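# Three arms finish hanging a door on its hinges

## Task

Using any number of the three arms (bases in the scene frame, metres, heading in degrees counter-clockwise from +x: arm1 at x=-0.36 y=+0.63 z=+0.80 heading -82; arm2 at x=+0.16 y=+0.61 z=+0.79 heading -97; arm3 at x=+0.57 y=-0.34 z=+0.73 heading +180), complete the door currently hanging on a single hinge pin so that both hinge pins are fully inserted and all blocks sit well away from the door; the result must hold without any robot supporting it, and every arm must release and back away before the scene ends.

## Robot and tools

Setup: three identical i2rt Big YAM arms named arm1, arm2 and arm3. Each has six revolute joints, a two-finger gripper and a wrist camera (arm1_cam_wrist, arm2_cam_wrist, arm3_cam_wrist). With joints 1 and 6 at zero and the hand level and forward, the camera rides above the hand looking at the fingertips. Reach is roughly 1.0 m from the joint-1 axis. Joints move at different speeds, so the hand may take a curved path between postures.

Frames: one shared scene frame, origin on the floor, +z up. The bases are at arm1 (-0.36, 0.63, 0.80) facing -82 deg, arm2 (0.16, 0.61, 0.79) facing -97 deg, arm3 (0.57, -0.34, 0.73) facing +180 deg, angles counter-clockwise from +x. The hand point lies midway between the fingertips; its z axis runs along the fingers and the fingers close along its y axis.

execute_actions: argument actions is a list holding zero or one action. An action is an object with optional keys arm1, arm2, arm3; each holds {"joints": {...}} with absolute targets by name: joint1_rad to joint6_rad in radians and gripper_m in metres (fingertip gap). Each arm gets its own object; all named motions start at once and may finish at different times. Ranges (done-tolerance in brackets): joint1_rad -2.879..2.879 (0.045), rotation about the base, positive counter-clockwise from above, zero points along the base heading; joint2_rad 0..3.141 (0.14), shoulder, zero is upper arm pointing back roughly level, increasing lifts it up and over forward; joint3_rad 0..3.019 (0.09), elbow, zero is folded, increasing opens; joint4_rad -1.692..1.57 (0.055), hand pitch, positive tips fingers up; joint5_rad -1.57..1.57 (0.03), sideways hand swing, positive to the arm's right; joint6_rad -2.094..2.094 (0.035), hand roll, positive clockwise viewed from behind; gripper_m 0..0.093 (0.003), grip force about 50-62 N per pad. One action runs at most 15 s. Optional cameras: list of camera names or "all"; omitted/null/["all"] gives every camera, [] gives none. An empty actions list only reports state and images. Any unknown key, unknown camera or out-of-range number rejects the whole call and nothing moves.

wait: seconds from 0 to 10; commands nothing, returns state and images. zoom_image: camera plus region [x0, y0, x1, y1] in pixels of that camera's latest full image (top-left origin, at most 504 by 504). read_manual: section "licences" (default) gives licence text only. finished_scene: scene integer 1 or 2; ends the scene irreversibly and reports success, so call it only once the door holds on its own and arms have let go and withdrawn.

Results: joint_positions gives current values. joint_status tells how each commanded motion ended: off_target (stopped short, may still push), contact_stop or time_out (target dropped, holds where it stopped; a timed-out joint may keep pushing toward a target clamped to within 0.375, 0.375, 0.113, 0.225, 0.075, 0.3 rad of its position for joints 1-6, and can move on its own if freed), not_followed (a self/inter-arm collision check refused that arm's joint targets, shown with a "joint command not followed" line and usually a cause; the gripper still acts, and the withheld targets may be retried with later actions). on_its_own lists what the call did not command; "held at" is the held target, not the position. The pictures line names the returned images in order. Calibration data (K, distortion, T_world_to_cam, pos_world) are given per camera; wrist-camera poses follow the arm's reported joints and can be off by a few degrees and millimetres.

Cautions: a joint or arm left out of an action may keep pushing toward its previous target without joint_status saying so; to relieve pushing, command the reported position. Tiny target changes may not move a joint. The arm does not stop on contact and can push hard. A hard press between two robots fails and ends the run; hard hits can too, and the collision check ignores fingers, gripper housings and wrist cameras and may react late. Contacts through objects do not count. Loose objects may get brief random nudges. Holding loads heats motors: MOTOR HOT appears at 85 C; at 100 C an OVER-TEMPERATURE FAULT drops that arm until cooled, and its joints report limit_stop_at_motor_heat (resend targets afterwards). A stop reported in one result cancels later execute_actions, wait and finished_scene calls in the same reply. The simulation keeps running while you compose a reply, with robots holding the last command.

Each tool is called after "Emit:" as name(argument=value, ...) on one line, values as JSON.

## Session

Emit:
execute_actions(actions=[])

Scene clock: 0.00 s.
arm1.joint_positions: joint1_rad=+0.332 joint2_rad=+0.631 joint3_rad=+1.578 joint4_rad=-1.256 joint5_rad=-0.107 joint6_rad=+0.756 gripper_m=+0.094
arm1.joint_status: not commanded
arm1.hand: x=-0.2483 y=+0.4489 z=+1.4437 quat_wxyz=(-0.586, -0.626, -0.510, +0.060) (m; scene frame)
arm2.joint_positions: joint1_rad=+0.261 joint2_rad=+0.479 joint3_rad=+1.654 joint4_rad=-1.566 joint5_rad=+0.237 joint6_rad=-0.367 gripper_m=+0.095
arm2.joint_status: not commanded
arm2.hand: x=+0.1320 y=+0.5162 z=+1.4154 quat_wxyz=(-0.267, -0.475, -0.679, +0.493) (m; scene frame)
arm3.joint_positions: joint1_rad=+0.477 joint2_rad=+0.659 joint3_rad=+1.381 joint4_rad=-1.534 joint5_rad=+0.258 joint6_rad=+0.163 gripper_m=+0.094
arm3.joint_status: not commanded
arm3.hand: x=+0.3581 y=-0.3995 z=+1.2221 quat_wxyz=(+0.002, +0.917, +0.094, -0.387) (m; scene frame)
pictures: arm1_cam_wrist, arm2_cam_wrist, arm3_cam_wrist
camera_calibration (this result's frames):
arm1_cam_wrist: T_world_to_cam=[[-0.711667, -0.195605, -0.674736, 0.884073], [0.0744882, 0.934031, -0.349339, 0.10487], [0.698556, -0.298873, -0.650149, 1.37221], [0, 0, 0, 1]] pos_world=[-0.337211, 0.485093, 1.52529]
arm2_cam_wrist: T_world_to_cam=[[-0.909937, -0.0591733, 0.410504, -0.431329], [-0.262569, 0.848354, -0.459731, 0.25282], [-0.321049, -0.526112, -0.787485, 1.55403], [0, 0, 0, 1]] pos_world=[0.17282, 0.57759, 1.51707]
arm3_cam_wrist: T_world_to_cam=[[-0.176431, 0.982061, 0.0665449, 0.371514], [0.967845, 0.185397, -0.170013, -0.0614173], [-0.1793, 0.0344096, -0.983192, 1.40834], [0, 0, 0, 1]] pos_world=[0.377505, -0.401924, 1.34951]
Images, in order (width x height): arm1_cam_wrist 672x504, arm2_cam_wrist 672x504, arm3_cam_wrist 672x504.

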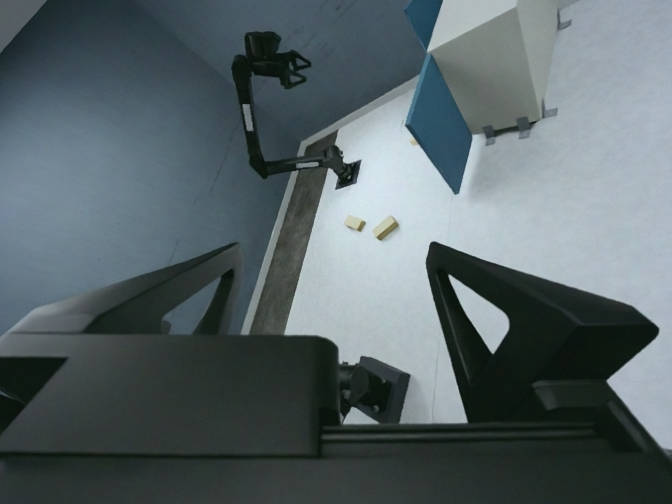

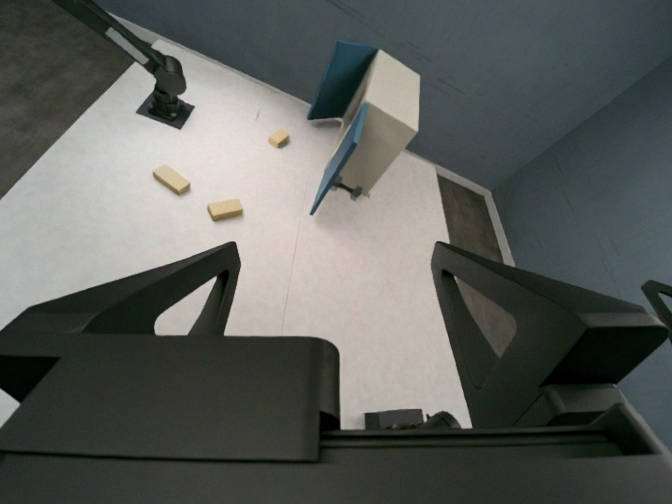

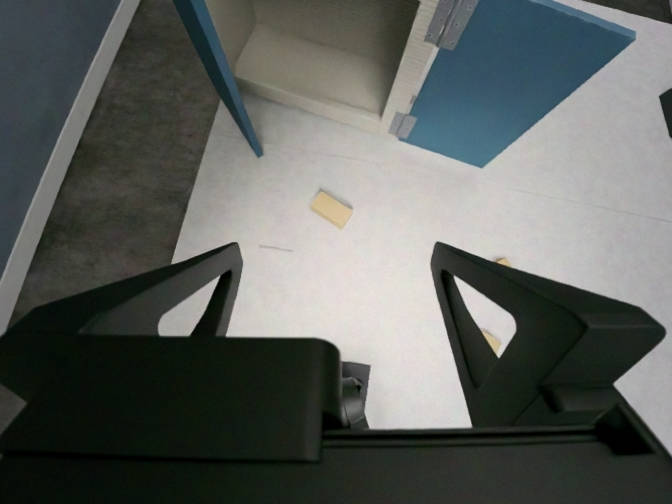

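Emit:
zoom_image(camera="arm3_cam_wrist", region=[245, 225, 315, 270])

Emit:
zoom_image(camera="arm3_cam_wrist", region=[370, 0, 520, 170])

Region (245, 225, 315, 270) of arm3_cam_wrist's 672x504 image, scaled by 7.200, with more detail than that image has; it fills the top 324 rows of this view, and the rest is white.

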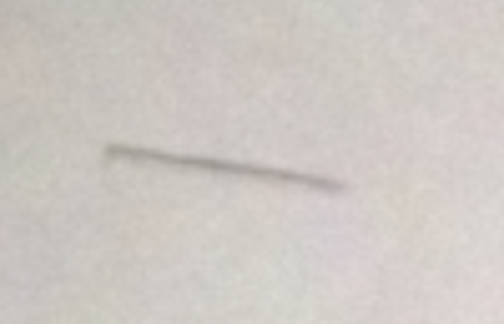

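Region (370, 0, 520, 170) of arm3_cam_wrist's 672x504 image, scaled by 2.965, with more detail than that image has; it fills the left 445 columns of this view, and the rest is white.

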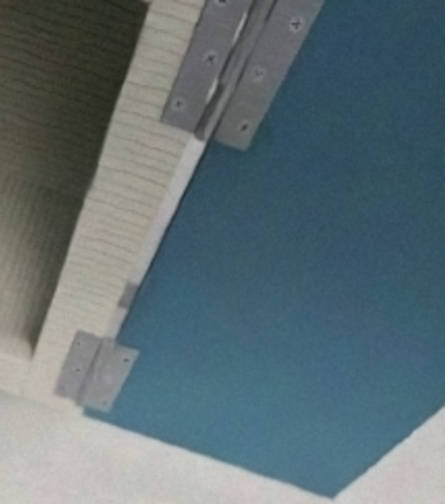

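Emit:
execute_actions(actions=[{"arm3":{"joints":{"joint1_rad":0.60,"joint2_rad":1.405,"joint3_rad":0.812,"joint4_rad":-0.97,"joint5_rad":0.0,"joint6_rad":-1.03,"gripper_m":0.04}},"arm1":{"joints":{"joint1_rad":0.555,"joint2_rad":1.915,"joint3_rad":1.205,"joint4_rad":0.72,"joint5_rad":0.818,"joint6_rad":0.0}},"arm2":{"joints":{"joint1_rad":0.5,"joint2_rad":1.58,"joint3_rad":1.0,"joint4_rad":0.5,"joint5_rad":1.05,"joint6_rad":0.0}}}])

Scene clock: 62.00 s.
arm1.joint_positions: joint1_rad=+0.546 joint2_rad=+1.919 joint3_rad=+1.203 joint4_rad=+0.695 joint5_rad=+0.816 joint6_rad=+0.010 gripper_m=+0.094
arm1.joint_status: all done
arm1.hand: x=-0.0206 y=+0.0127 z=+1.0062 quat_wxyz=(-0.460, -0.532, -0.473, +0.531) (m; scene frame)
arm2.joint_positions: joint1_rad=+0.495 joint2_rad=+1.565 joint3_rad=+0.987 joint4_rad=+0.474 joint5_rad=+1.047 joint6_rad=-0.010 gripper_m=+0.095
arm2.joint_status: all done
arm2.hand: x=+0.2290 y=+0.0266 z=+1.0743 quat_wxyz=(-0.267, -0.637, -0.347, +0.635) (m; scene frame)
arm3.joint_positions: joint1_rad=+0.596 joint2_rad=+1.400 joint3_rad=+0.801 joint4_rad=-0.981 joint5_rad=+0.004 joint6_rad=-1.017 gripper_m=+0.040
arm3.joint_status: all done
arm3.hand: x=+0.2891 y=-0.5287 z=+0.7820 quat_wxyz=(+0.000, +0.694, +0.720, +0.004) (m; scene frame)
pictures: arm1_cam_wrist, arm2_cam_wrist, arm3_cam_wrist
camera_calibration (this result's frames):
arm1_cam_wrist: T_world_to_cam=[[-0.989992, 0.141051, 0.00451772, -0.0278216], [0.0823248, 0.603222, -0.793313, 0.793568], [-0.114623, -0.785002, -0.608797, 0.746105], [0, 0, 0, 1]] pos_world=[-0.00735313, 0.11092, 1.0839]
arm2_cam_wrist: T_world_to_cam=[[-0.779722, 0.619158, 0.0931503, 0.0610561], [0.331936, 0.534909, -0.776976, 0.749841], [-0.530898, -0.574905, -0.622601, 0.931191], [0, 0, 0, 1]] pos_world=[0.293075, 0.0964467, 1.15668]
arm3_cam_wrist: T_world_to_cam=[[-0.999314, -0.0360512, -0.00852758, 0.273782], [-0.0341921, 0.808966, 0.58686, -0.0180056], [-0.0142584, 0.586748, -0.809644, 1.07636], [0, 0, 0, 1]] pos_world=[0.288326, -0.607115, 0.884368]
Images, in order (width x height): arm1_cam_wrist 672x504, arm2_cam_wrist 672x504, arm3_cam_wrist 672x504.

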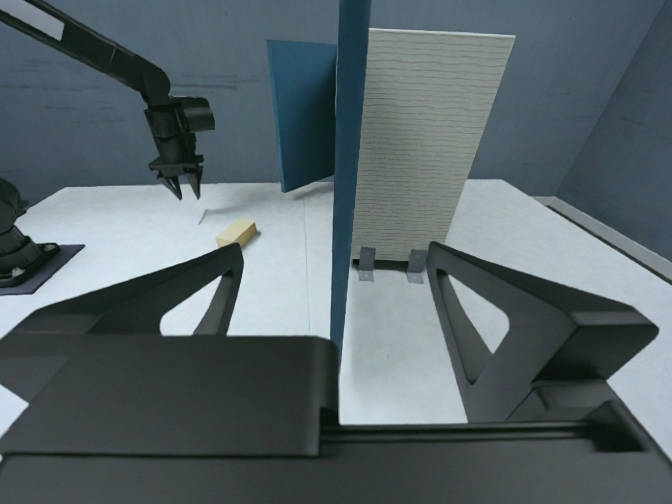

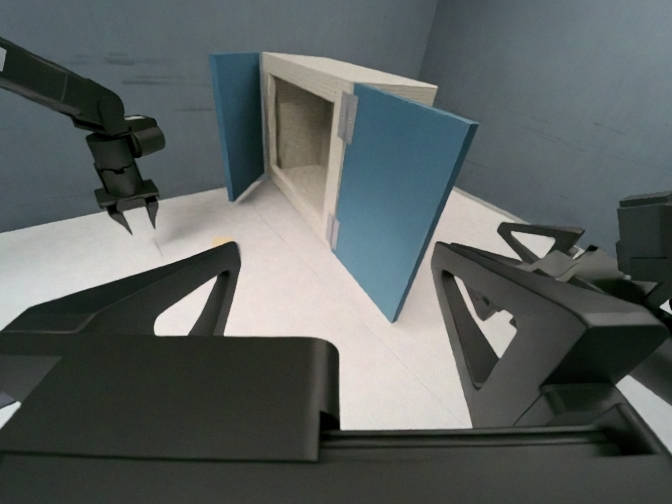

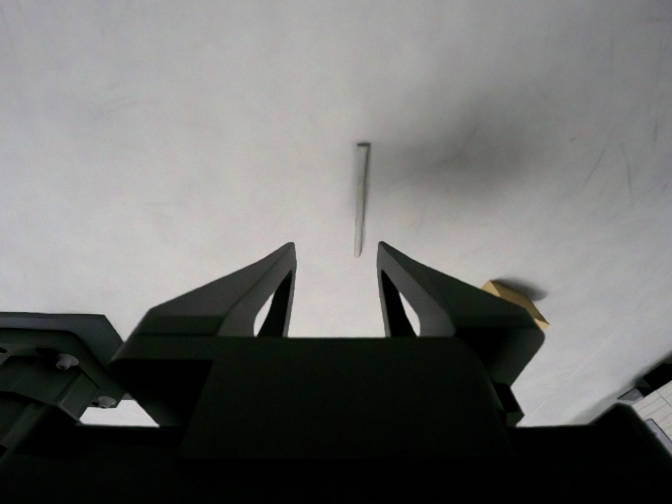

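Emit:
zoom_image(camera="arm2_cam_wrist", region=[310, 75, 380, 260])

Region (310, 75, 380, 260) of arm2_cam_wrist's 672x504 image, scaled by 2.724, with more detail than that image has; it fills the left 191 columns of this view, and the rest is white.

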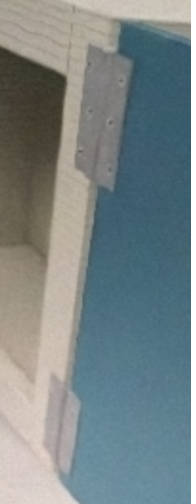

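Emit:
execute_actions(actions=[{"arm3":{"joints":{"joint1_rad":0.612,"joint2_rad":1.535,"joint3_rad":0.78,"joint4_rad":-0.79}},"arm1":{"joints":{"joint1_rad":0.425,"joint2_rad":2.075,"joint3_rad":1.51,"joint4_rad":0.60,"joint5_rad":0.70}}}], cameras=["arm1_cam_wrist","arm3_cam_wrist"])

Scene clock: 91.27 s.
arm1.joint_positions: joint1_rad=+0.413 joint2_rad=+2.084 joint3_rad=+1.462 joint4_rad=+0.613 joint5_rad=+0.702 joint6_rad=+0.010 gripper_m=+0.094
arm1.joint_status: all done
arm1.hand: x=-0.0476 y=-0.0948 z=+1.0003 quat_wxyz=(-0.459, -0.537, -0.463, +0.535) (m; scene frame)
arm2.joint_positions: joint1_rad=+0.495 joint2_rad=+1.565 joint3_rad=+0.987 joint4_rad=+0.474 joint5_rad=+1.047 joint6_rad=-0.010 gripper_m=+0.095
arm2.joint_status: not commanded
arm2.hand: x=+0.2290 y=+0.0266 z=+1.0743 quat_wxyz=(-0.267, -0.637, -0.347, +0.635) (m; scene frame)
arm3.joint_positions: joint1_rad=+0.605 joint2_rad=+1.538 joint3_rad=+0.783 joint4_rad=-0.801 joint5_rad=+0.003 joint6_rad=-1.018 gripper_m=+0.040
arm3.joint_status: all done
arm3.hand: x=+0.2727 y=-0.5436 z=+0.7319 quat_wxyz=(-0.003, +0.691, +0.723, -0.008) (m; scene frame)
pictures: arm1_cam_wrist, arm3_cam_wrist
camera_calibration (this result's frames):
arm1_cam_wrist: T_world_to_cam=[[-0.987128, 0.159862, -0.00463404, -0.0283123], [0.100042, 0.594621, -0.797758, 0.860436], [-0.124776, -0.787953, -0.60296, 0.64846], [0, 0, 0, 1]] pos_world=[-0.0331153, 0.00384923, 1.07728]
arm3_cam_wrist: T_world_to_cam=[[-0.998907, -0.0451513, 0.0120493, 0.236331], [-0.0299706, 0.816806, 0.576134, 0.0338889], [-0.0358551, 0.575143, -0.817266, 1.04942], [0, 0, 0, 1]] pos_world=[0.274716, -0.62058, 0.835288]
Images, in order (width x height): arm1_cam_wrist 672x504, arm3_cam_wrist 672x504.

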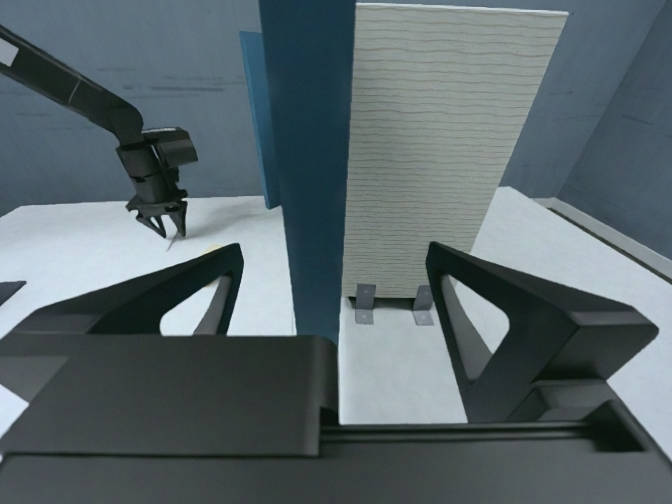

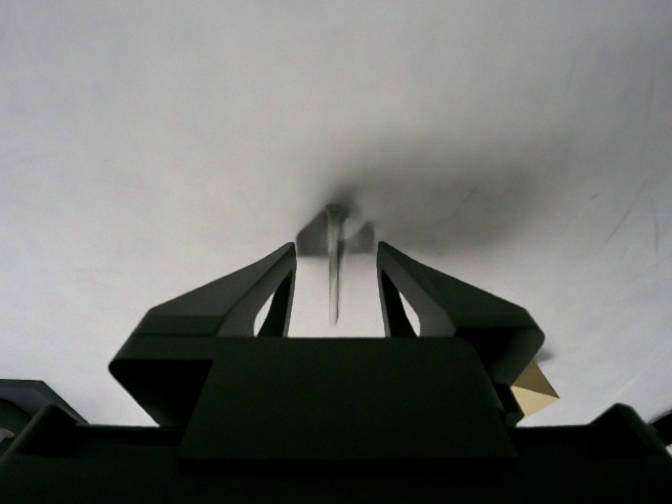

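Emit:
execute_actions(actions=[{"arm3":{"joints":{"joint2_rad":1.575}},"arm1":{"joints":{"joint1_rad":0.43}}}], cameras=["arm1_cam_wrist","arm3_cam_wrist"])

Scene clock: 99.50 s.
arm1.joint_positions: joint1_rad=+0.415 joint2_rad=+2.084 joint3_rad=+1.462 joint4_rad=+0.613 joint5_rad=+0.702 joint6_rad=+0.010 gripper_m=+0.094
arm1.joint_status: all done
arm1.hand: x=-0.0459 y=-0.0941 z=+1.0003 quat_wxyz=(-0.460, -0.537, -0.464, +0.534) (m; scene frame)
arm2.joint_positions: joint1_rad=+0.495 joint2_rad=+1.565 joint3_rad=+0.987 joint4_rad=+0.474 joint5_rad=+1.047 joint6_rad=-0.010 gripper_m=+0.095
arm2.joint_status: not commanded
arm2.hand: x=+0.2290 y=+0.0266 z=+1.0743 quat_wxyz=(-0.267, -0.637, -0.347, +0.635) (m; scene frame)
arm3.joint_positions: joint1_rad=+0.605 joint2_rad=+1.553 joint3_rad=+0.783 joint4_rad=-0.799 joint5_rad=+0.003 joint6_rad=-1.018 gripper_m=+0.040
arm3.joint_status: all done
arm3.hand: x=+0.2739 y=-0.5428 z=+0.7268 quat_wxyz=(-0.002, +0.690, +0.723, -0.002) (m; scene frame)
pictures: arm1_cam_wrist, arm3_cam_wrist
camera_calibration (this result's frames):
arm1_cam_wrist: T_world_to_cam=[[-0.987492, 0.157602, -0.00463136, -0.0270233], [0.0986801, 0.594859, -0.79775, 0.859784], [-0.122972, -0.788229, -0.60297, 0.6493], [0, 0, 0, 1]] pos_world=[-0.0316829, 0.00460575, 1.07728]
arm3_cam_wrist: T_world_to_cam=[[-0.99896, -0.045593, 0.00101868, 0.245416], [-0.0364923, 0.812556, 0.58174, 0.0315524], [-0.027351, 0.581097, -0.813374, 1.04298], [0, 0, 0, 1]] pos_world=[0.274838, -0.620523, 0.82973]
Images, in order (width x height): arm1_cam_wrist 672x504, arm3_cam_wrist 672x504.

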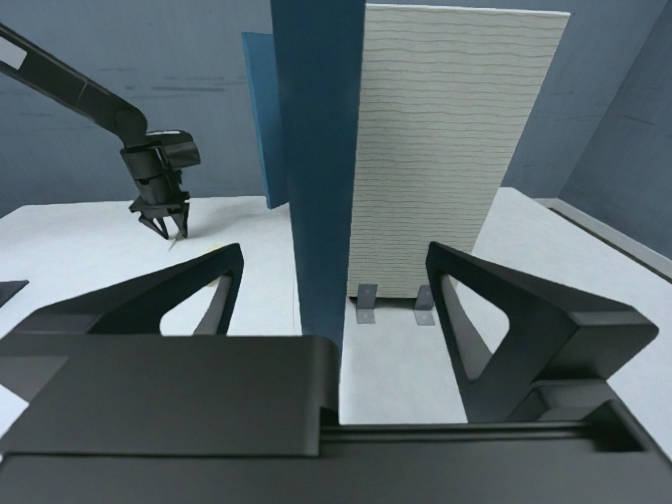

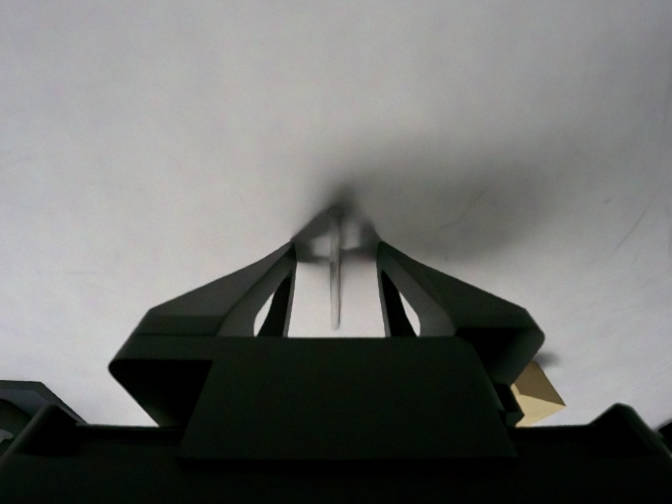

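Emit:
execute_actions(actions=[{"arm3":{"joints":{"gripper_m":0.0}},"arm1":{"joints":{"joint1_rad":0.436,"gripper_m":0.0}}}], cameras=["arm1_cam_wrist","arm3_cam_wrist"])

Scene clock: 104.00 s.
arm1.joint_positions: joint1_rad=+0.422 joint2_rad=+2.084 joint3_rad=+1.463 joint4_rad=+0.612 joint5_rad=+0.708 joint6_rad=+0.017 gripper_m=+0.014
arm1.joint_status: gripper_m off_target (ended at +0.014, target +0.000); the others done
arm1.hand: x=-0.0420 y=-0.0919 z=+1.0006 quat_wxyz=(-0.462, -0.538, -0.462, +0.533) (m; scene frame)
arm2.joint_positions: joint1_rad=+0.495 joint2_rad=+1.565 joint3_rad=+0.987 joint4_rad=+0.474 joint5_rad=+1.047 joint6_rad=-0.010 gripper_m=+0.095
arm2.joint_status: not commanded
arm2.hand: x=+0.2290 y=+0.0266 z=+1.0743 quat_wxyz=(-0.267, -0.637, -0.347, +0.635) (m; scene frame)
arm3.joint_positions: joint1_rad=+0.606 joint2_rad=+1.553 joint3_rad=+0.783 joint4_rad=-0.799 joint5_rad=+0.000 joint6_rad=-1.018 gripper_m=+0.002
arm3.joint_status: all done
arm3.hand: x=+0.2746 y=-0.5437 z=+0.7268 quat_wxyz=(+0.000, +0.690, +0.724, -0.002) (m; scene frame)
pictures: arm1_cam_wrist, arm3_cam_wrist
camera_calibration (this result's frames):
arm1_cam_wrist: T_world_to_cam=[[-0.987484, 0.157256, -0.0120813, -0.0160427], [0.104318, 0.593764, -0.797849, 0.85855], [-0.118293, -0.789123, -0.602737, 0.651589], [0, 0, 0, 1]] pos_world=[-0.0283253, 0.00693126, 1.07754]
arm3_cam_wrist: T_world_to_cam=[[-0.998888, -0.0471307, -0.00110774, 0.246782], [-0.0390506, 0.814017, 0.579526, 0.035404], [-0.0264118, 0.578925, -0.814953, 1.04322], [0, 0, 0, 1]] pos_world=[0.275444, -0.621137, 0.829935]
Images, in order (width x height): arm1_cam_wrist 672x504, arm3_cam_wrist 672x504.

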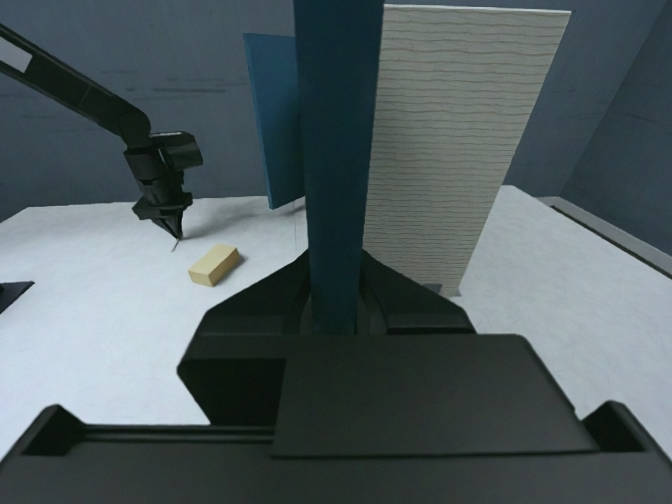

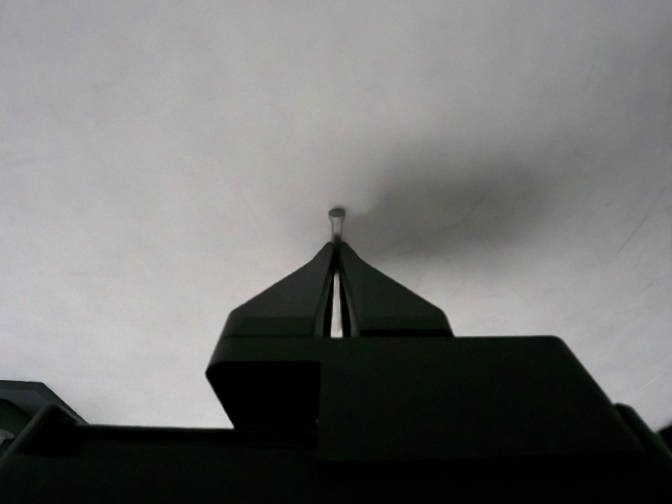

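Emit:
execute_actions(actions=[{"arm3":{"joints":{"joint1_rad":-0.10,"joint2_rad":1.25,"joint3_rad":0.87,"joint4_rad":0.43,"joint6_rad":0.012,"joint5_rad":0.02}}}], cameras=["arm3_cam_wrist"])

Scene clock: 121.37 s.
arm1.joint_positions: joint1_rad=+0.422 joint2_rad=+2.084 joint3_rad=+1.463 joint4_rad=+0.612 joint5_rad=+0.708 joint6_rad=+0.017 gripper_m=+0.014
arm1.joint_status: not commanded
arm1.hand: x=-0.0420 y=-0.0919 z=+1.0006 quat_wxyz=(-0.462, -0.538, -0.462, +0.533) (m; scene frame)
arm2.joint_positions: joint1_rad=+0.495 joint2_rad=+1.565 joint3_rad=+0.987 joint4_rad=+0.474 joint5_rad=+1.047 joint6_rad=-0.010 gripper_m=+0.095
arm2.joint_status: not commanded
arm2.hand: x=+0.2290 y=+0.0266 z=+1.0743 quat_wxyz=(-0.267, -0.637, -0.347, +0.635) (m; scene frame)
arm3.joint_positions: joint1_rad=-0.101 joint2_rad=+1.238 joint3_rad=+0.835 joint4_rad=+0.411 joint5_rad=+0.019 joint6_rad=-0.001 gripper_m=+0.002
arm3.joint_status: all done
arm3.hand: x=+0.0144 y=-0.2777 z=+1.0908 quat_wxyz=(-0.044, +0.702, -0.045, -0.709) (m; scene frame)
pictures: arm3_cam_wrist
camera_calibration (this result's frames):
arm3_cam_wrist: T_world_to_cam=[[0.122435, 0.992474, -0.00217391, 0.273495], [0.569624, -0.0720643, -0.81874, 0.868238], [-0.812735, 0.0990042, -0.574161, 0.794329], [0, 0, 0, 1]] pos_world=[0.117524, -0.28751, 1.16753]
Images, in order (width x height): arm3_cam_wrist 672x504.

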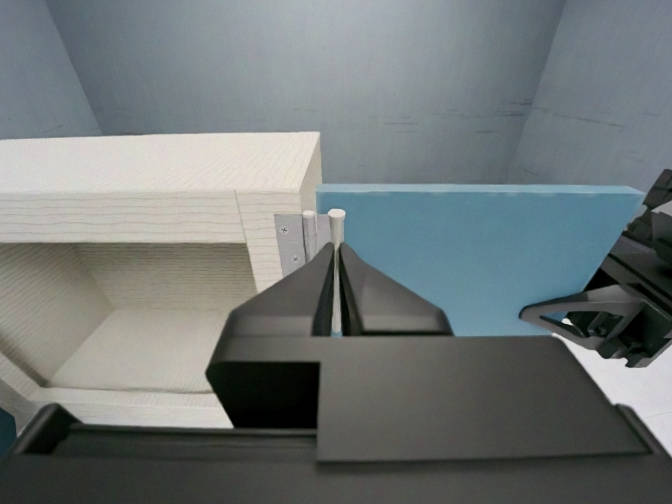

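Emit:
zoom_image(camera="arm3_cam_wrist", region=[265, 175, 365, 280])

Region (265, 175, 365, 280) of arm3_cam_wrist's 672x504 image, scaled by 4.800, with more detail than that image has; it fills the left 480 columns of this view, and the rest is white.

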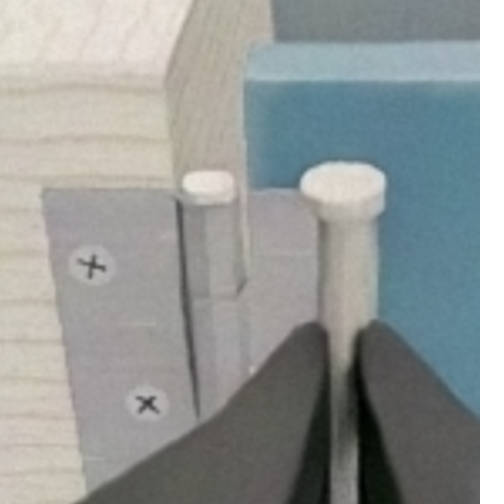

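Emit:
execute_actions(actions=[{"arm3":{"joints":{"joint1_rad":-0.047,"joint2_rad":1.708,"joint3_rad":0.712,"joint4_rad":1.065,"joint5_rad":0.072}},"arm2":{"joints":{"joint1_rad":0.3,"joint2_rad":2.31,"joint3_rad":1.39,"joint4_rad":1.19,"joint5_rad":0.98,"gripper_m":0.0}}}], cameras=["arm3_cam_wrist","arm2_cam_wrist"])

Scene clock: 150.33 s.
arm1.joint_positions: joint1_rad=+0.422 joint2_rad=+2.084 joint3_rad=+1.463 joint4_rad=+0.612 joint5_rad=+0.708 joint6_rad=+0.017 gripper_m=+0.014
arm1.joint_status: not commanded
arm1.hand: x=-0.0420 y=-0.0919 z=+1.0006 quat_wxyz=(-0.462, -0.538, -0.462, +0.533) (m; scene frame)
arm2.joint_positions: joint1_rad=+0.300 joint2_rad=+2.323 joint3_rad=+1.363 joint4_rad=+1.165 joint5_rad=+0.981 joint6_rad=-0.009 gripper_m=+0.001
arm2.joint_status: all done
arm2.hand: x=+0.1473 y=-0.1210 z=+0.8721 quat_wxyz=(-0.332, -0.636, -0.196, +0.668) (m; scene frame)
arm3.joint_positions: joint1_rad=-0.048 joint2_rad=+1.715 joint3_rad=+0.708 joint4_rad=+1.046 joint5_rad=+0.068 joint6_rad=+0.000 gripper_m=+0.002
arm3.joint_status: all done
arm3.hand: x=-0.0214 y=-0.2978 z=+0.9099 quat_wxyz=(-0.042, +0.692, -0.044, -0.720) (m; scene frame)
pictures: arm2_cam_wrist, arm3_cam_wrist
camera_calibration (this result's frames):
arm2_cam_wrist: T_world_to_cam=[[-0.691512, 0.702708, -0.16737, 0.331992], [0.449647, 0.237391, -0.861083, 0.718844], [-0.565357, -0.670707, -0.480129, 0.546289], [0, 0, 0, 1]] pos_world=[0.2152, -0.0375406, 0.936839]
arm3_cam_wrist: T_world_to_cam=[[0.117807, 0.993022, -0.00531652, 0.300353], [0.54494, -0.0691229, -0.835621, 0.754732], [-0.830158, 0.0955452, -0.549281, 0.639348], [0, 0, 0, 1]] pos_world=[0.0840919, -0.307174, 0.983448]
Images, in order (width x height): arm2_cam_wrist 672x504, arm3_cam_wrist 672x504.

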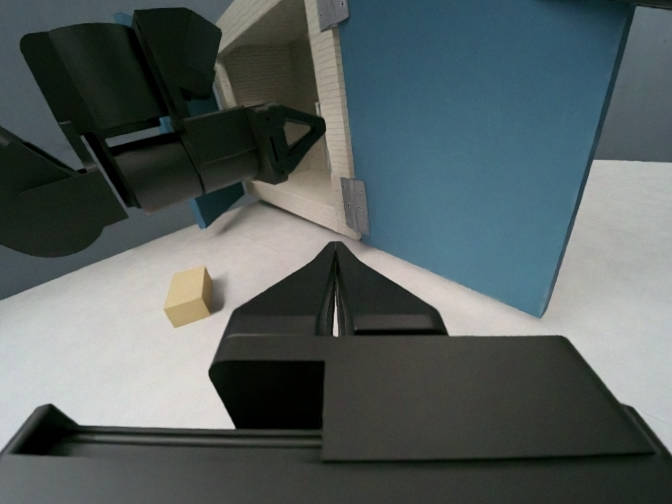

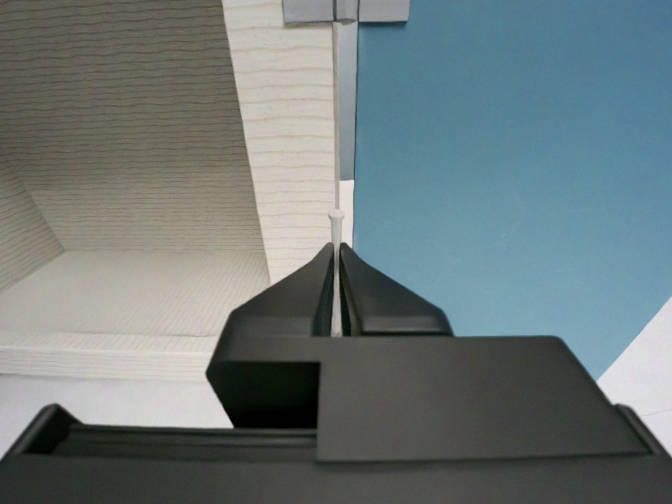

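Emit:
execute_actions(actions=[{"arm3":{"joints":{"joint1_rad":-0.065,"joint2_rad":1.765,"joint3_rad":0.815,"joint4_rad":1.02}},"arm1":{"joints":{"joint2_rad":2.0,"joint3_rad":1.54}}}], cameras=["arm3_cam_wrist","arm2_cam_wrist"])

Emit:
zoom_image(camera="arm2_cam_wrist", region=[300, 90, 390, 245])

Scene clock: 175.83 s.
arm1.joint_positions: joint1_rad=+0.422 joint2_rad=+2.076 joint3_rad=+1.463 joint4_rad=+0.599 joint5_rad=+0.707 joint6_rad=+0.018 gripper_m=+0.014
arm1.joint_status: all done
arm1.hand: x=-0.0420 y=-0.0914 z=+1.0042 quat_wxyz=(-0.461, -0.538, -0.464, +0.532) (m; scene frame)
arm2.joint_positions: joint1_rad=+0.300 joint2_rad=+2.323 joint3_rad=+1.363 joint4_rad=+1.165 joint5_rad=+0.981 joint6_rad=-0.009 gripper_m=+0.001
arm2.joint_status: not commanded
arm2.hand: x=+0.1473 y=-0.1210 z=+0.8721 quat_wxyz=(-0.332, -0.636, -0.196, +0.668) (m; scene frame)
arm3.joint_positions: joint1_rad=-0.058 joint2_rad=+1.755 joint3_rad=+0.775 joint4_rad=+1.027 joint5_rad=+0.068 joint6_rad=+0.000 gripper_m=+0.002
arm3.joint_status: all done
arm3.hand: x=-0.0439 y=-0.2900 z=+0.9125 quat_wxyz=(-0.046, +0.688, -0.047, -0.722) (m; scene frame)
pictures: arm2_cam_wrist, arm3_cam_wrist
camera_calibration (this result's frames):
arm2_cam_wrist: T_world_to_cam=[[-0.691512, 0.702708, -0.16737, 0.331992], [0.449647, 0.237391, -0.861083, 0.718844], [-0.565357, -0.670707, -0.480129, 0.546289], [0, 0, 0, 1]] pos_world=[0.2152, -0.0375406, 0.936839]
arm3_cam_wrist: T_world_to_cam=[[0.128378, 0.991708, -0.00584337, 0.295844], [0.537488, -0.0745279, -0.839971, 0.771783], [-0.833442, 0.104693, -0.542599, 0.617722], [0, 0, 0, 1]] pos_world=[0.0620307, -0.300543, 0.98518]
Images, in order (width x height): arm2_cam_wrist 672x504, arm3_cam_wrist 672x504.

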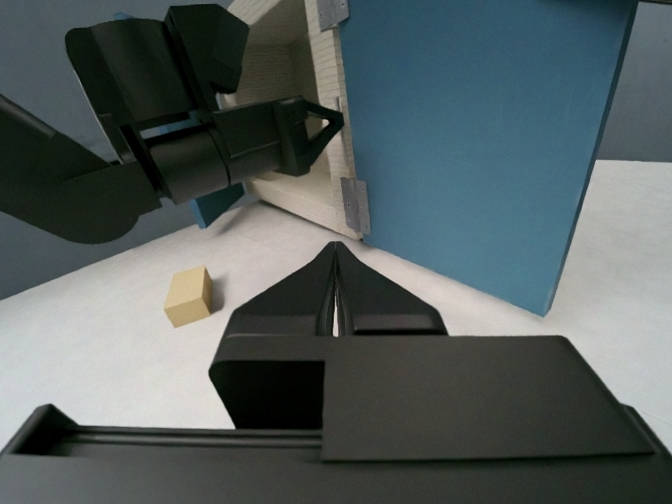

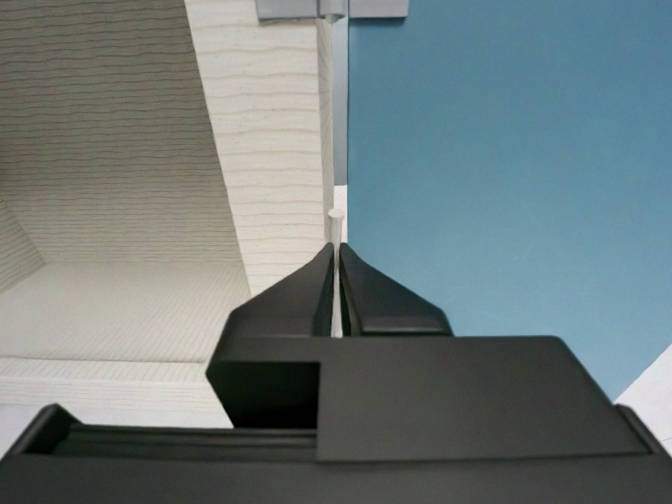

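Region (300, 90, 390, 245) of arm2_cam_wrist's 672x504 image, scaled by 3.252, with more detail than that image has; it fills the left 293 columns of this view, and the rest is white.

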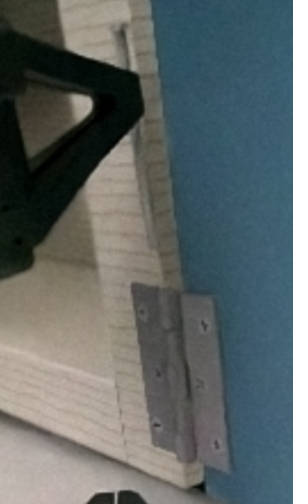

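Emit:
execute_actions(actions=[{"arm3":{"joints":{"joint2_rad":1.803,"joint3_rad":0.838,"joint4_rad":1.06,"joint5_rad":0.056}}}], cameras=["arm3_cam_wrist","arm2_cam_wrist"])

Emit:
zoom_image(camera="arm2_cam_wrist", region=[320, 100, 390, 245])

Emit:
zoom_image(camera="arm3_cam_wrist", region=[305, 190, 370, 345])

Scene clock: 197.13 s.
arm1.joint_positions: joint1_rad=+0.422 joint2_rad=+2.076 joint3_rad=+1.463 joint4_rad=+0.599 joint5_rad=+0.707 joint6_rad=+0.018 gripper_m=+0.014
arm1.joint_status: not commanded
arm1.hand: x=-0.0420 y=-0.0914 z=+1.0042 quat_wxyz=(-0.461, -0.538, -0.464, +0.532) (m; scene frame)
arm2.joint_positions: joint1_rad=+0.300 joint2_rad=+2.323 joint3_rad=+1.363 joint4_rad=+1.165 joint5_rad=+0.981 joint6_rad=-0.009 gripper_m=+0.001
arm2.joint_status: not commanded
arm2.hand: x=+0.1473 y=-0.1210 z=+0.8721 quat_wxyz=(-0.332, -0.636, -0.196, +0.668) (m; scene frame)
arm3.joint_positions: joint1_rad=-0.058 joint2_rad=+1.780 joint3_rad=+0.793 joint4_rad=+1.047 joint5_rad=+0.060 joint6_rad=+0.000 gripper_m=+0.002
arm3.joint_status: all done
arm3.hand: x=-0.0508 y=-0.2911 z=+0.9106 quat_wxyz=(-0.043, +0.684, -0.044, -0.727) (m; scene frame)
pictures: arm2_cam_wrist, arm3_cam_wrist
camera_calibration (this result's frames):
arm2_cam_wrist: T_world_to_cam=[[-0.691512, 0.702708, -0.16737, 0.331992], [0.449647, 0.237391, -0.861083, 0.718844], [-0.565357, -0.670707, -0.480129, 0.546289], [0, 0, 0, 1]] pos_world=[0.2152, -0.0375406, 0.936839]
arm3_cam_wrist: T_world_to_cam=[[0.119609, 0.9928, -0.00653376, 0.298279], [0.52717, -0.0690852, -0.846947, 0.781175], [-0.8413, 0.0978577, -0.531637, 0.598694], [0, 0, 0, 1]] pos_world=[0.0561931, -0.30075, 0.981851]
Images, in order (width x height): arm2_cam_wrist 672x504, arm3_cam_wrist 672x504.

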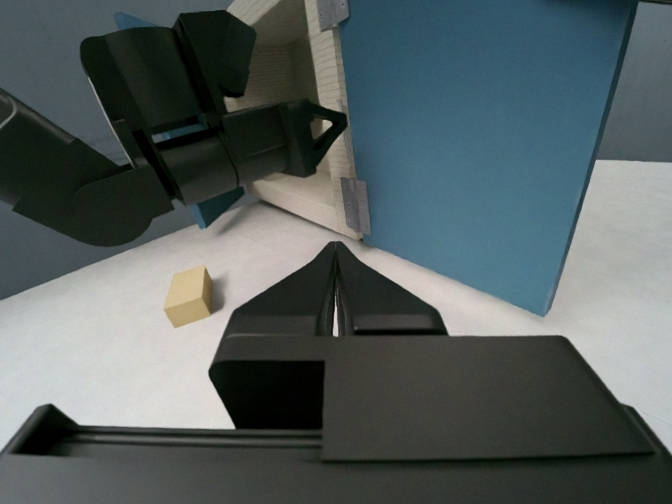

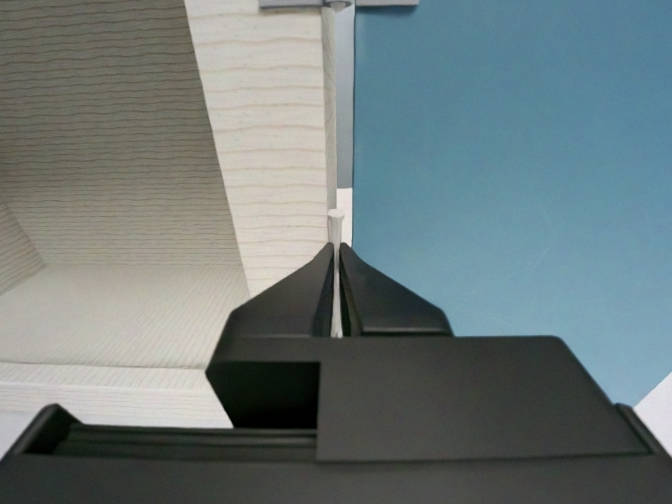

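Region (320, 100, 390, 245) of arm2_cam_wrist's 672x504 image, scaled by 3.476, with more detail than that image has; it fills the left 243 columns of this view, and the rest is white.

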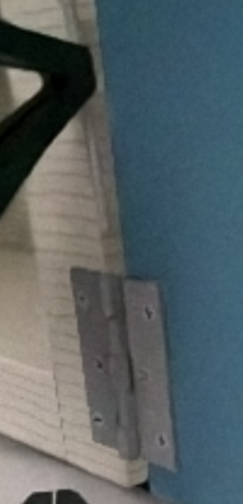

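Region (305, 190, 370, 345) of arm3_cam_wrist's 672x504 image, scaled by 3.252, with more detail than that image has; it fills the left 211 columns of this view, and the rest is white.

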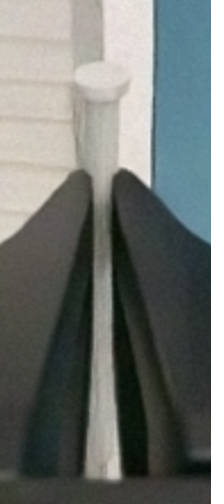

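Emit:
execute_actions(actions=[{"arm3":{"joints":{"joint2_rad":1.825,"joint5_rad":0.066}}}], cameras=["arm3_cam_wrist","arm2_cam_wrist"])

Emit:
zoom_image(camera="arm2_cam_wrist", region=[325, 130, 385, 210])

Emit:
zoom_image(camera="arm3_cam_wrist", region=[315, 290, 360, 345])

Scene clock: 208.97 s.
arm1.joint_positions: joint1_rad=+0.422 joint2_rad=+2.076 joint3_rad=+1.463 joint4_rad=+0.599 joint5_rad=+0.707 joint6_rad=+0.018 gripper_m=+0.014
arm1.joint_status: not commanded
arm1.hand: x=-0.0420 y=-0.0914 z=+1.0042 quat_wxyz=(-0.461, -0.538, -0.464, +0.532) (m; scene frame)
arm2.joint_positions: joint1_rad=+0.300 joint2_rad=+2.323 joint3_rad=+1.363 joint4_rad=+1.165 joint5_rad=+0.981 joint6_rad=-0.009 gripper_m=+0.001
arm2.joint_status: not commanded
arm2.hand: x=+0.1473 y=-0.1210 z=+0.8721 quat_wxyz=(-0.332, -0.636, -0.196, +0.668) (m; scene frame)
arm3.joint_positions: joint1_rad=-0.058 joint2_rad=+1.787 joint3_rad=+0.793 joint4_rad=+1.058 joint5_rad=+0.060 joint6_rad=+0.001 gripper_m=+0.002
arm3.joint_status: all done
arm3.hand: x=-0.0509 y=-0.2909 z=+0.9097 quat_wxyz=(-0.043, +0.682, -0.045, -0.729) (m; scene frame)
pictures: arm2_cam_wrist, arm3_cam_wrist
camera_calibration (this result's frames):
arm2_cam_wrist: T_world_to_cam=[[-0.691512, 0.702708, -0.16737, 0.331992], [0.449647, 0.237391, -0.861083, 0.718844], [-0.565357, -0.670707, -0.480129, 0.546289], [0, 0, 0, 1]] pos_world=[0.2152, -0.0375406, 0.936839]
arm3_cam_wrist: T_world_to_cam=[[0.120314, 0.992709, -0.00726333, 0.298825], [0.522555, -0.0695497, -0.849764, 0.782711], [-0.844074, 0.0984427, -0.527113, 0.594029], [0, 0, 0, 1]] pos_world=[0.0564419, -0.300687, 0.980411]
Images, in order (width x height): arm2_cam_wrist 672x504, arm3_cam_wrist 672x504.

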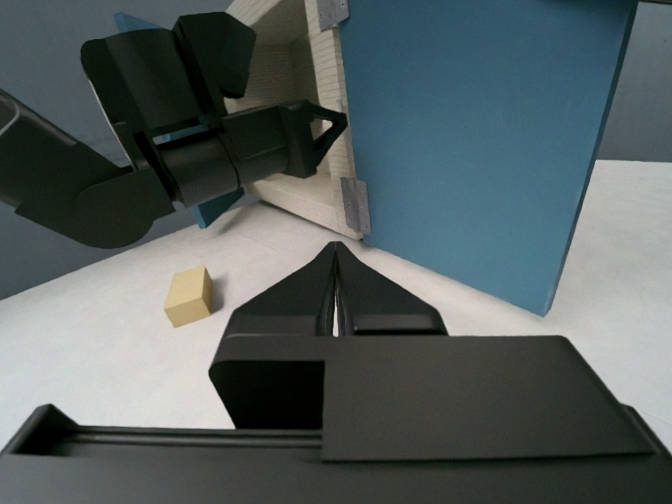

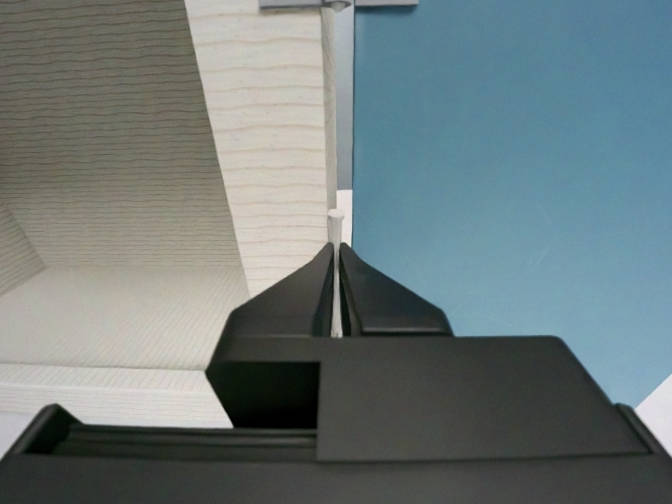

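Region (325, 130, 385, 210) of arm2_cam_wrist's 672x504 image, scaled by 6.300, with more detail than that image has; it fills the left 378 columns of this view, and the rest is white.

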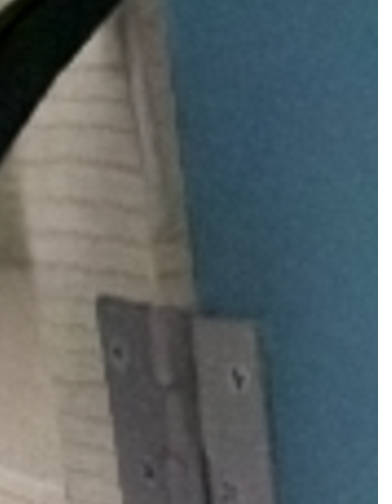

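Region (315, 290, 360, 345) of arm3_cam_wrist's 672x504 image, scaled by 9.164, with more detail than that image has; it fills the left 412 columns of this view, and the rest is white.

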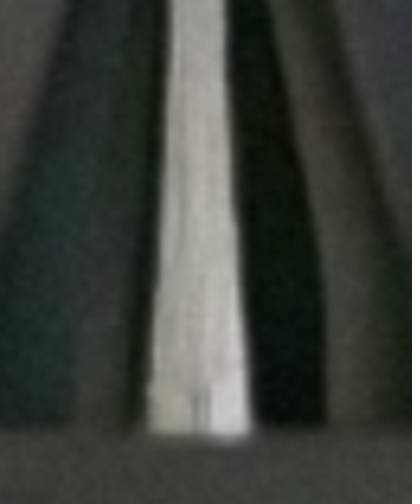

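Emit:
execute_actions(actions=[{"arm3":{"joints":{"joint2_rad":1.82,"joint3_rad":0.782,"joint4_rad":1.075,"joint5_rad":0.068}}}], cameras=["arm3_cam_wrist","arm2_cam_wrist"])

Emit:
zoom_image(camera="arm2_cam_wrist", region=[325, 130, 385, 210])

Emit:
zoom_image(camera="arm3_cam_wrist", region=[315, 290, 360, 345])

Scene clock: 221.00 s.
arm1.joint_positions: joint1_rad=+0.422 joint2_rad=+2.076 joint3_rad=+1.463 joint4_rad=+0.599 joint5_rad=+0.707 joint6_rad=+0.018 gripper_m=+0.014
arm1.joint_status: not commanded
arm1.hand: x=-0.0420 y=-0.0914 z=+1.0042 quat_wxyz=(-0.461, -0.538, -0.464, +0.532) (m; scene frame)
arm2.joint_positions: joint1_rad=+0.300 joint2_rad=+2.323 joint3_rad=+1.363 joint4_rad=+1.165 joint5_rad=+0.981 joint6_rad=-0.009 gripper_m=+0.001
arm2.joint_status: not commanded
arm2.hand: x=+0.1473 y=-0.1210 z=+0.8721 quat_wxyz=(-0.332, -0.636, -0.196, +0.668) (m; scene frame)
arm3.joint_positions: joint1_rad=-0.058 joint2_rad=+1.802 joint3_rad=+0.789 joint4_rad=+1.066 joint5_rad=+0.064 joint6_rad=+0.001 gripper_m=+0.002
arm3.joint_status: all done
arm3.hand: x=-0.0502 y=-0.2903 z=+0.9002 quat_wxyz=(-0.044, +0.686, -0.046, -0.724) (m; scene frame)
pictures: arm2_cam_wrist, arm3_cam_wrist
camera_calibration (this result's frames):
arm2_cam_wrist: T_world_to_cam=[[-0.691512, 0.702708, -0.16737, 0.331992], [0.449647, 0.237391, -0.861083, 0.718844], [-0.565357, -0.670707, -0.480129, 0.546289], [0, 0, 0, 1]] pos_world=[0.2152, -0.0375406, 0.936839]
arm3_cam_wrist: T_world_to_cam=[[0.124157, 0.99224, -0.00675261, 0.297677], [0.532914, -0.0724199, -0.843065, 0.767935], [-0.837011, 0.101074, -0.53777, 0.600292], [0, 0, 0, 1]] pos_world=[0.0562491, -0.300427, 0.972248]
Images, in order (width x height): arm2_cam_wrist 672x504, arm3_cam_wrist 672x504.

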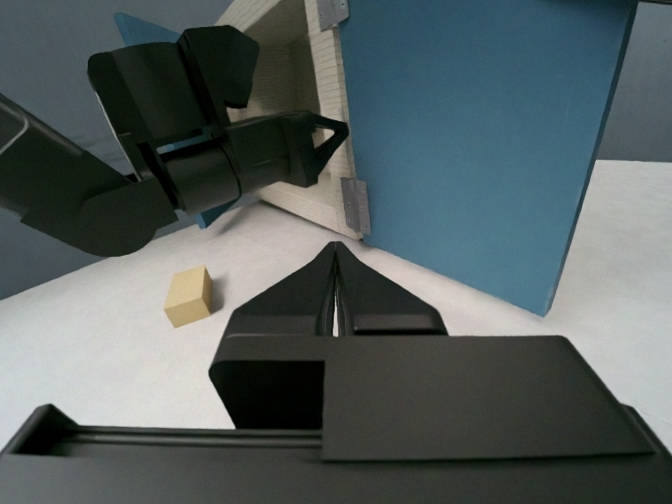

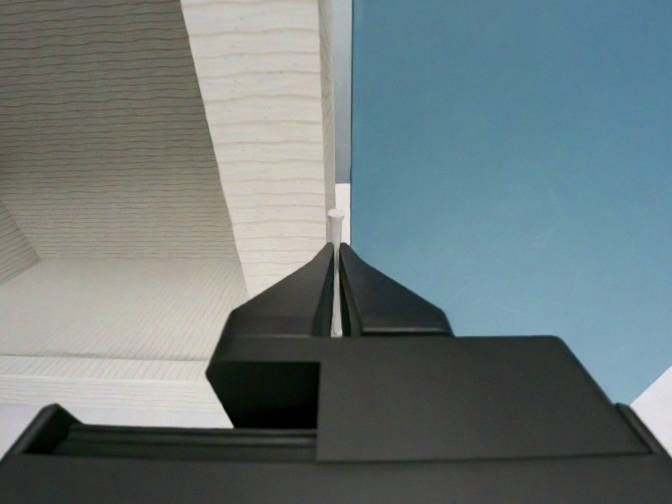

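Region (325, 130, 385, 210) of arm2_cam_wrist's 672x504 image, scaled by 6.300, with more detail than that image has; it fills the left 378 columns of this view, and the rest is white.

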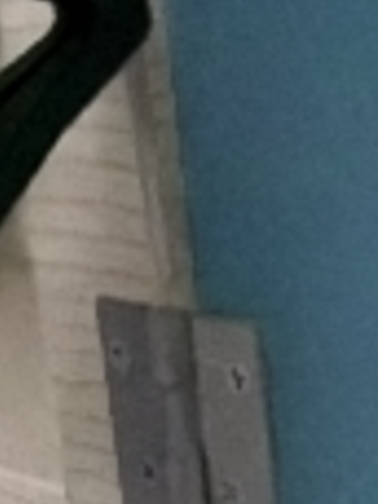

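Region (315, 290, 360, 345) of arm3_cam_wrist's 672x504 image, scaled by 9.164, with more detail than that image has; it fills the left 412 columns of this view, and the rest is white.

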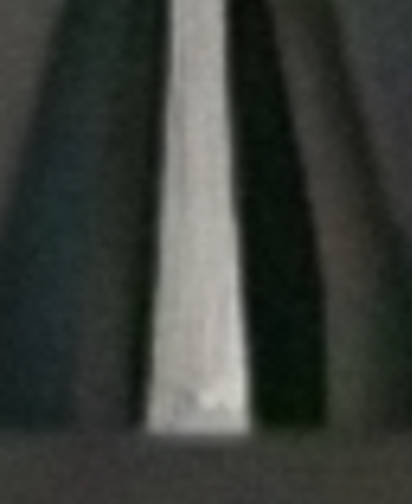

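Emit:
execute_actions(actions=[{"arm3":{"joints":{"joint2_rad":1.85}}}], cameras=["arm3_cam_wrist","arm2_cam_wrist"])

Emit:
zoom_image(camera="arm2_cam_wrist", region=[325, 130, 385, 210])

Emit:
zoom_image(camera="arm3_cam_wrist", region=[315, 290, 360, 345])

Scene clock: 231.60 s.
arm1.joint_positions: joint1_rad=+0.422 joint2_rad=+2.076 joint3_rad=+1.463 joint4_rad=+0.599 joint5_rad=+0.707 joint6_rad=+0.018 gripper_m=+0.014
arm1.joint_status: not commanded
arm1.hand: x=-0.0420 y=-0.0914 z=+1.0042 quat_wxyz=(-0.461, -0.538, -0.464, +0.532) (m; scene frame)
arm2.joint_positions: joint1_rad=+0.300 joint2_rad=+2.323 joint3_rad=+1.363 joint4_rad=+1.165 joint5_rad=+0.981 joint6_rad=-0.009 gripper_m=+0.001
arm2.joint_status: not commanded
arm2.hand: x=+0.1473 y=-0.1210 z=+0.8721 quat_wxyz=(-0.332, -0.636, -0.196, +0.668) (m; scene frame)
arm3.joint_positions: joint1_rad=-0.058 joint2_rad=+1.816 joint3_rad=+0.789 joint4_rad=+1.075 joint5_rad=+0.065 joint6_rad=+0.001 gripper_m=+0.002
arm3.joint_status: all done
arm3.hand: x=-0.0506 y=-0.2901 z=+0.8944 quat_wxyz=(-0.045, +0.688, -0.047, -0.723) (m; scene frame)
pictures: arm2_cam_wrist, arm3_cam_wrist
camera_calibration (this result's frames):
arm2_cam_wrist: T_world_to_cam=[[-0.691512, 0.702708, -0.16737, 0.331992], [0.449647, 0.237391, -0.861083, 0.718844], [-0.565357, -0.670707, -0.480129, 0.546289], [0, 0, 0, 1]] pos_world=[0.2152, -0.0375406, 0.936839]
arm3_cam_wrist: T_world_to_cam=[[0.125311, 0.992096, -0.00655467, 0.297317], [0.536356, -0.0733018, -0.840803, 0.761182], [-0.834638, 0.101846, -0.541302, 0.600346], [0, 0, 0, 1]] pos_world=[0.0555496, -0.300314, 0.966921]
Images, in order (width x height): arm2_cam_wrist 672x504, arm3_cam_wrist 672x504.

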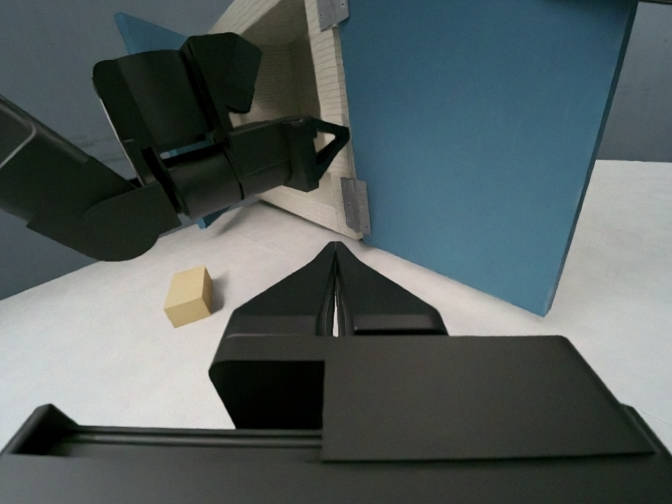

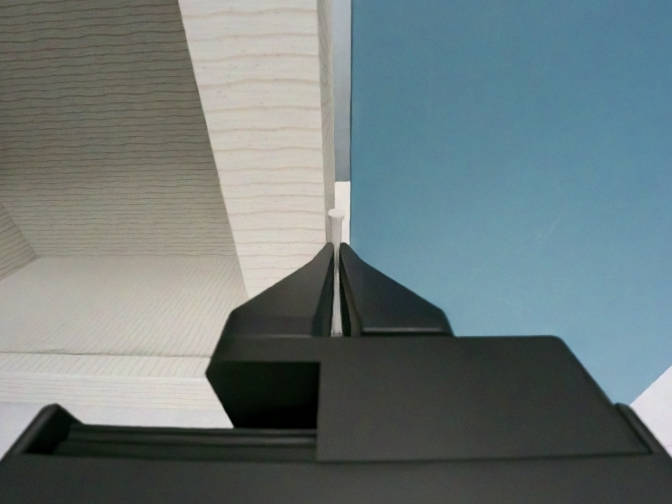

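Region (325, 130, 385, 210) of arm2_cam_wrist's 672x504 image, scaled by 6.300, with more detail than that image has; it fills the left 378 columns of this view, and the rest is white.

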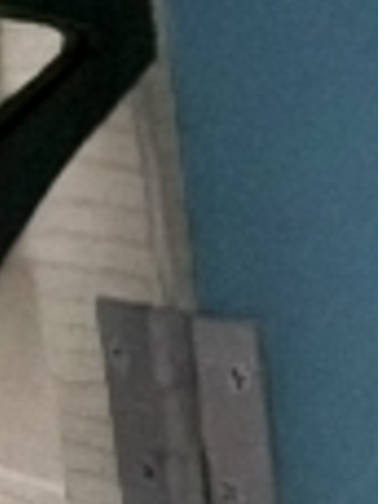

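Region (315, 290, 360, 345) of arm3_cam_wrist's 672x504 image, scaled by 9.164, with more detail than that image has; it fills the left 412 columns of this view, and the rest is white.

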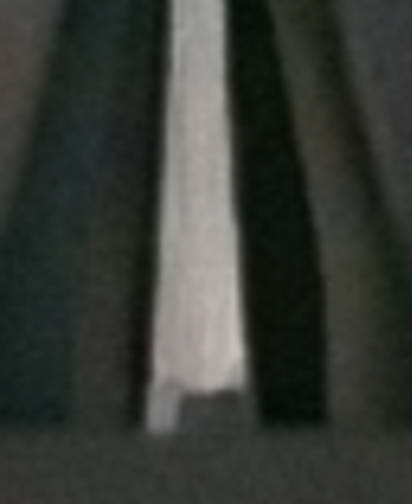

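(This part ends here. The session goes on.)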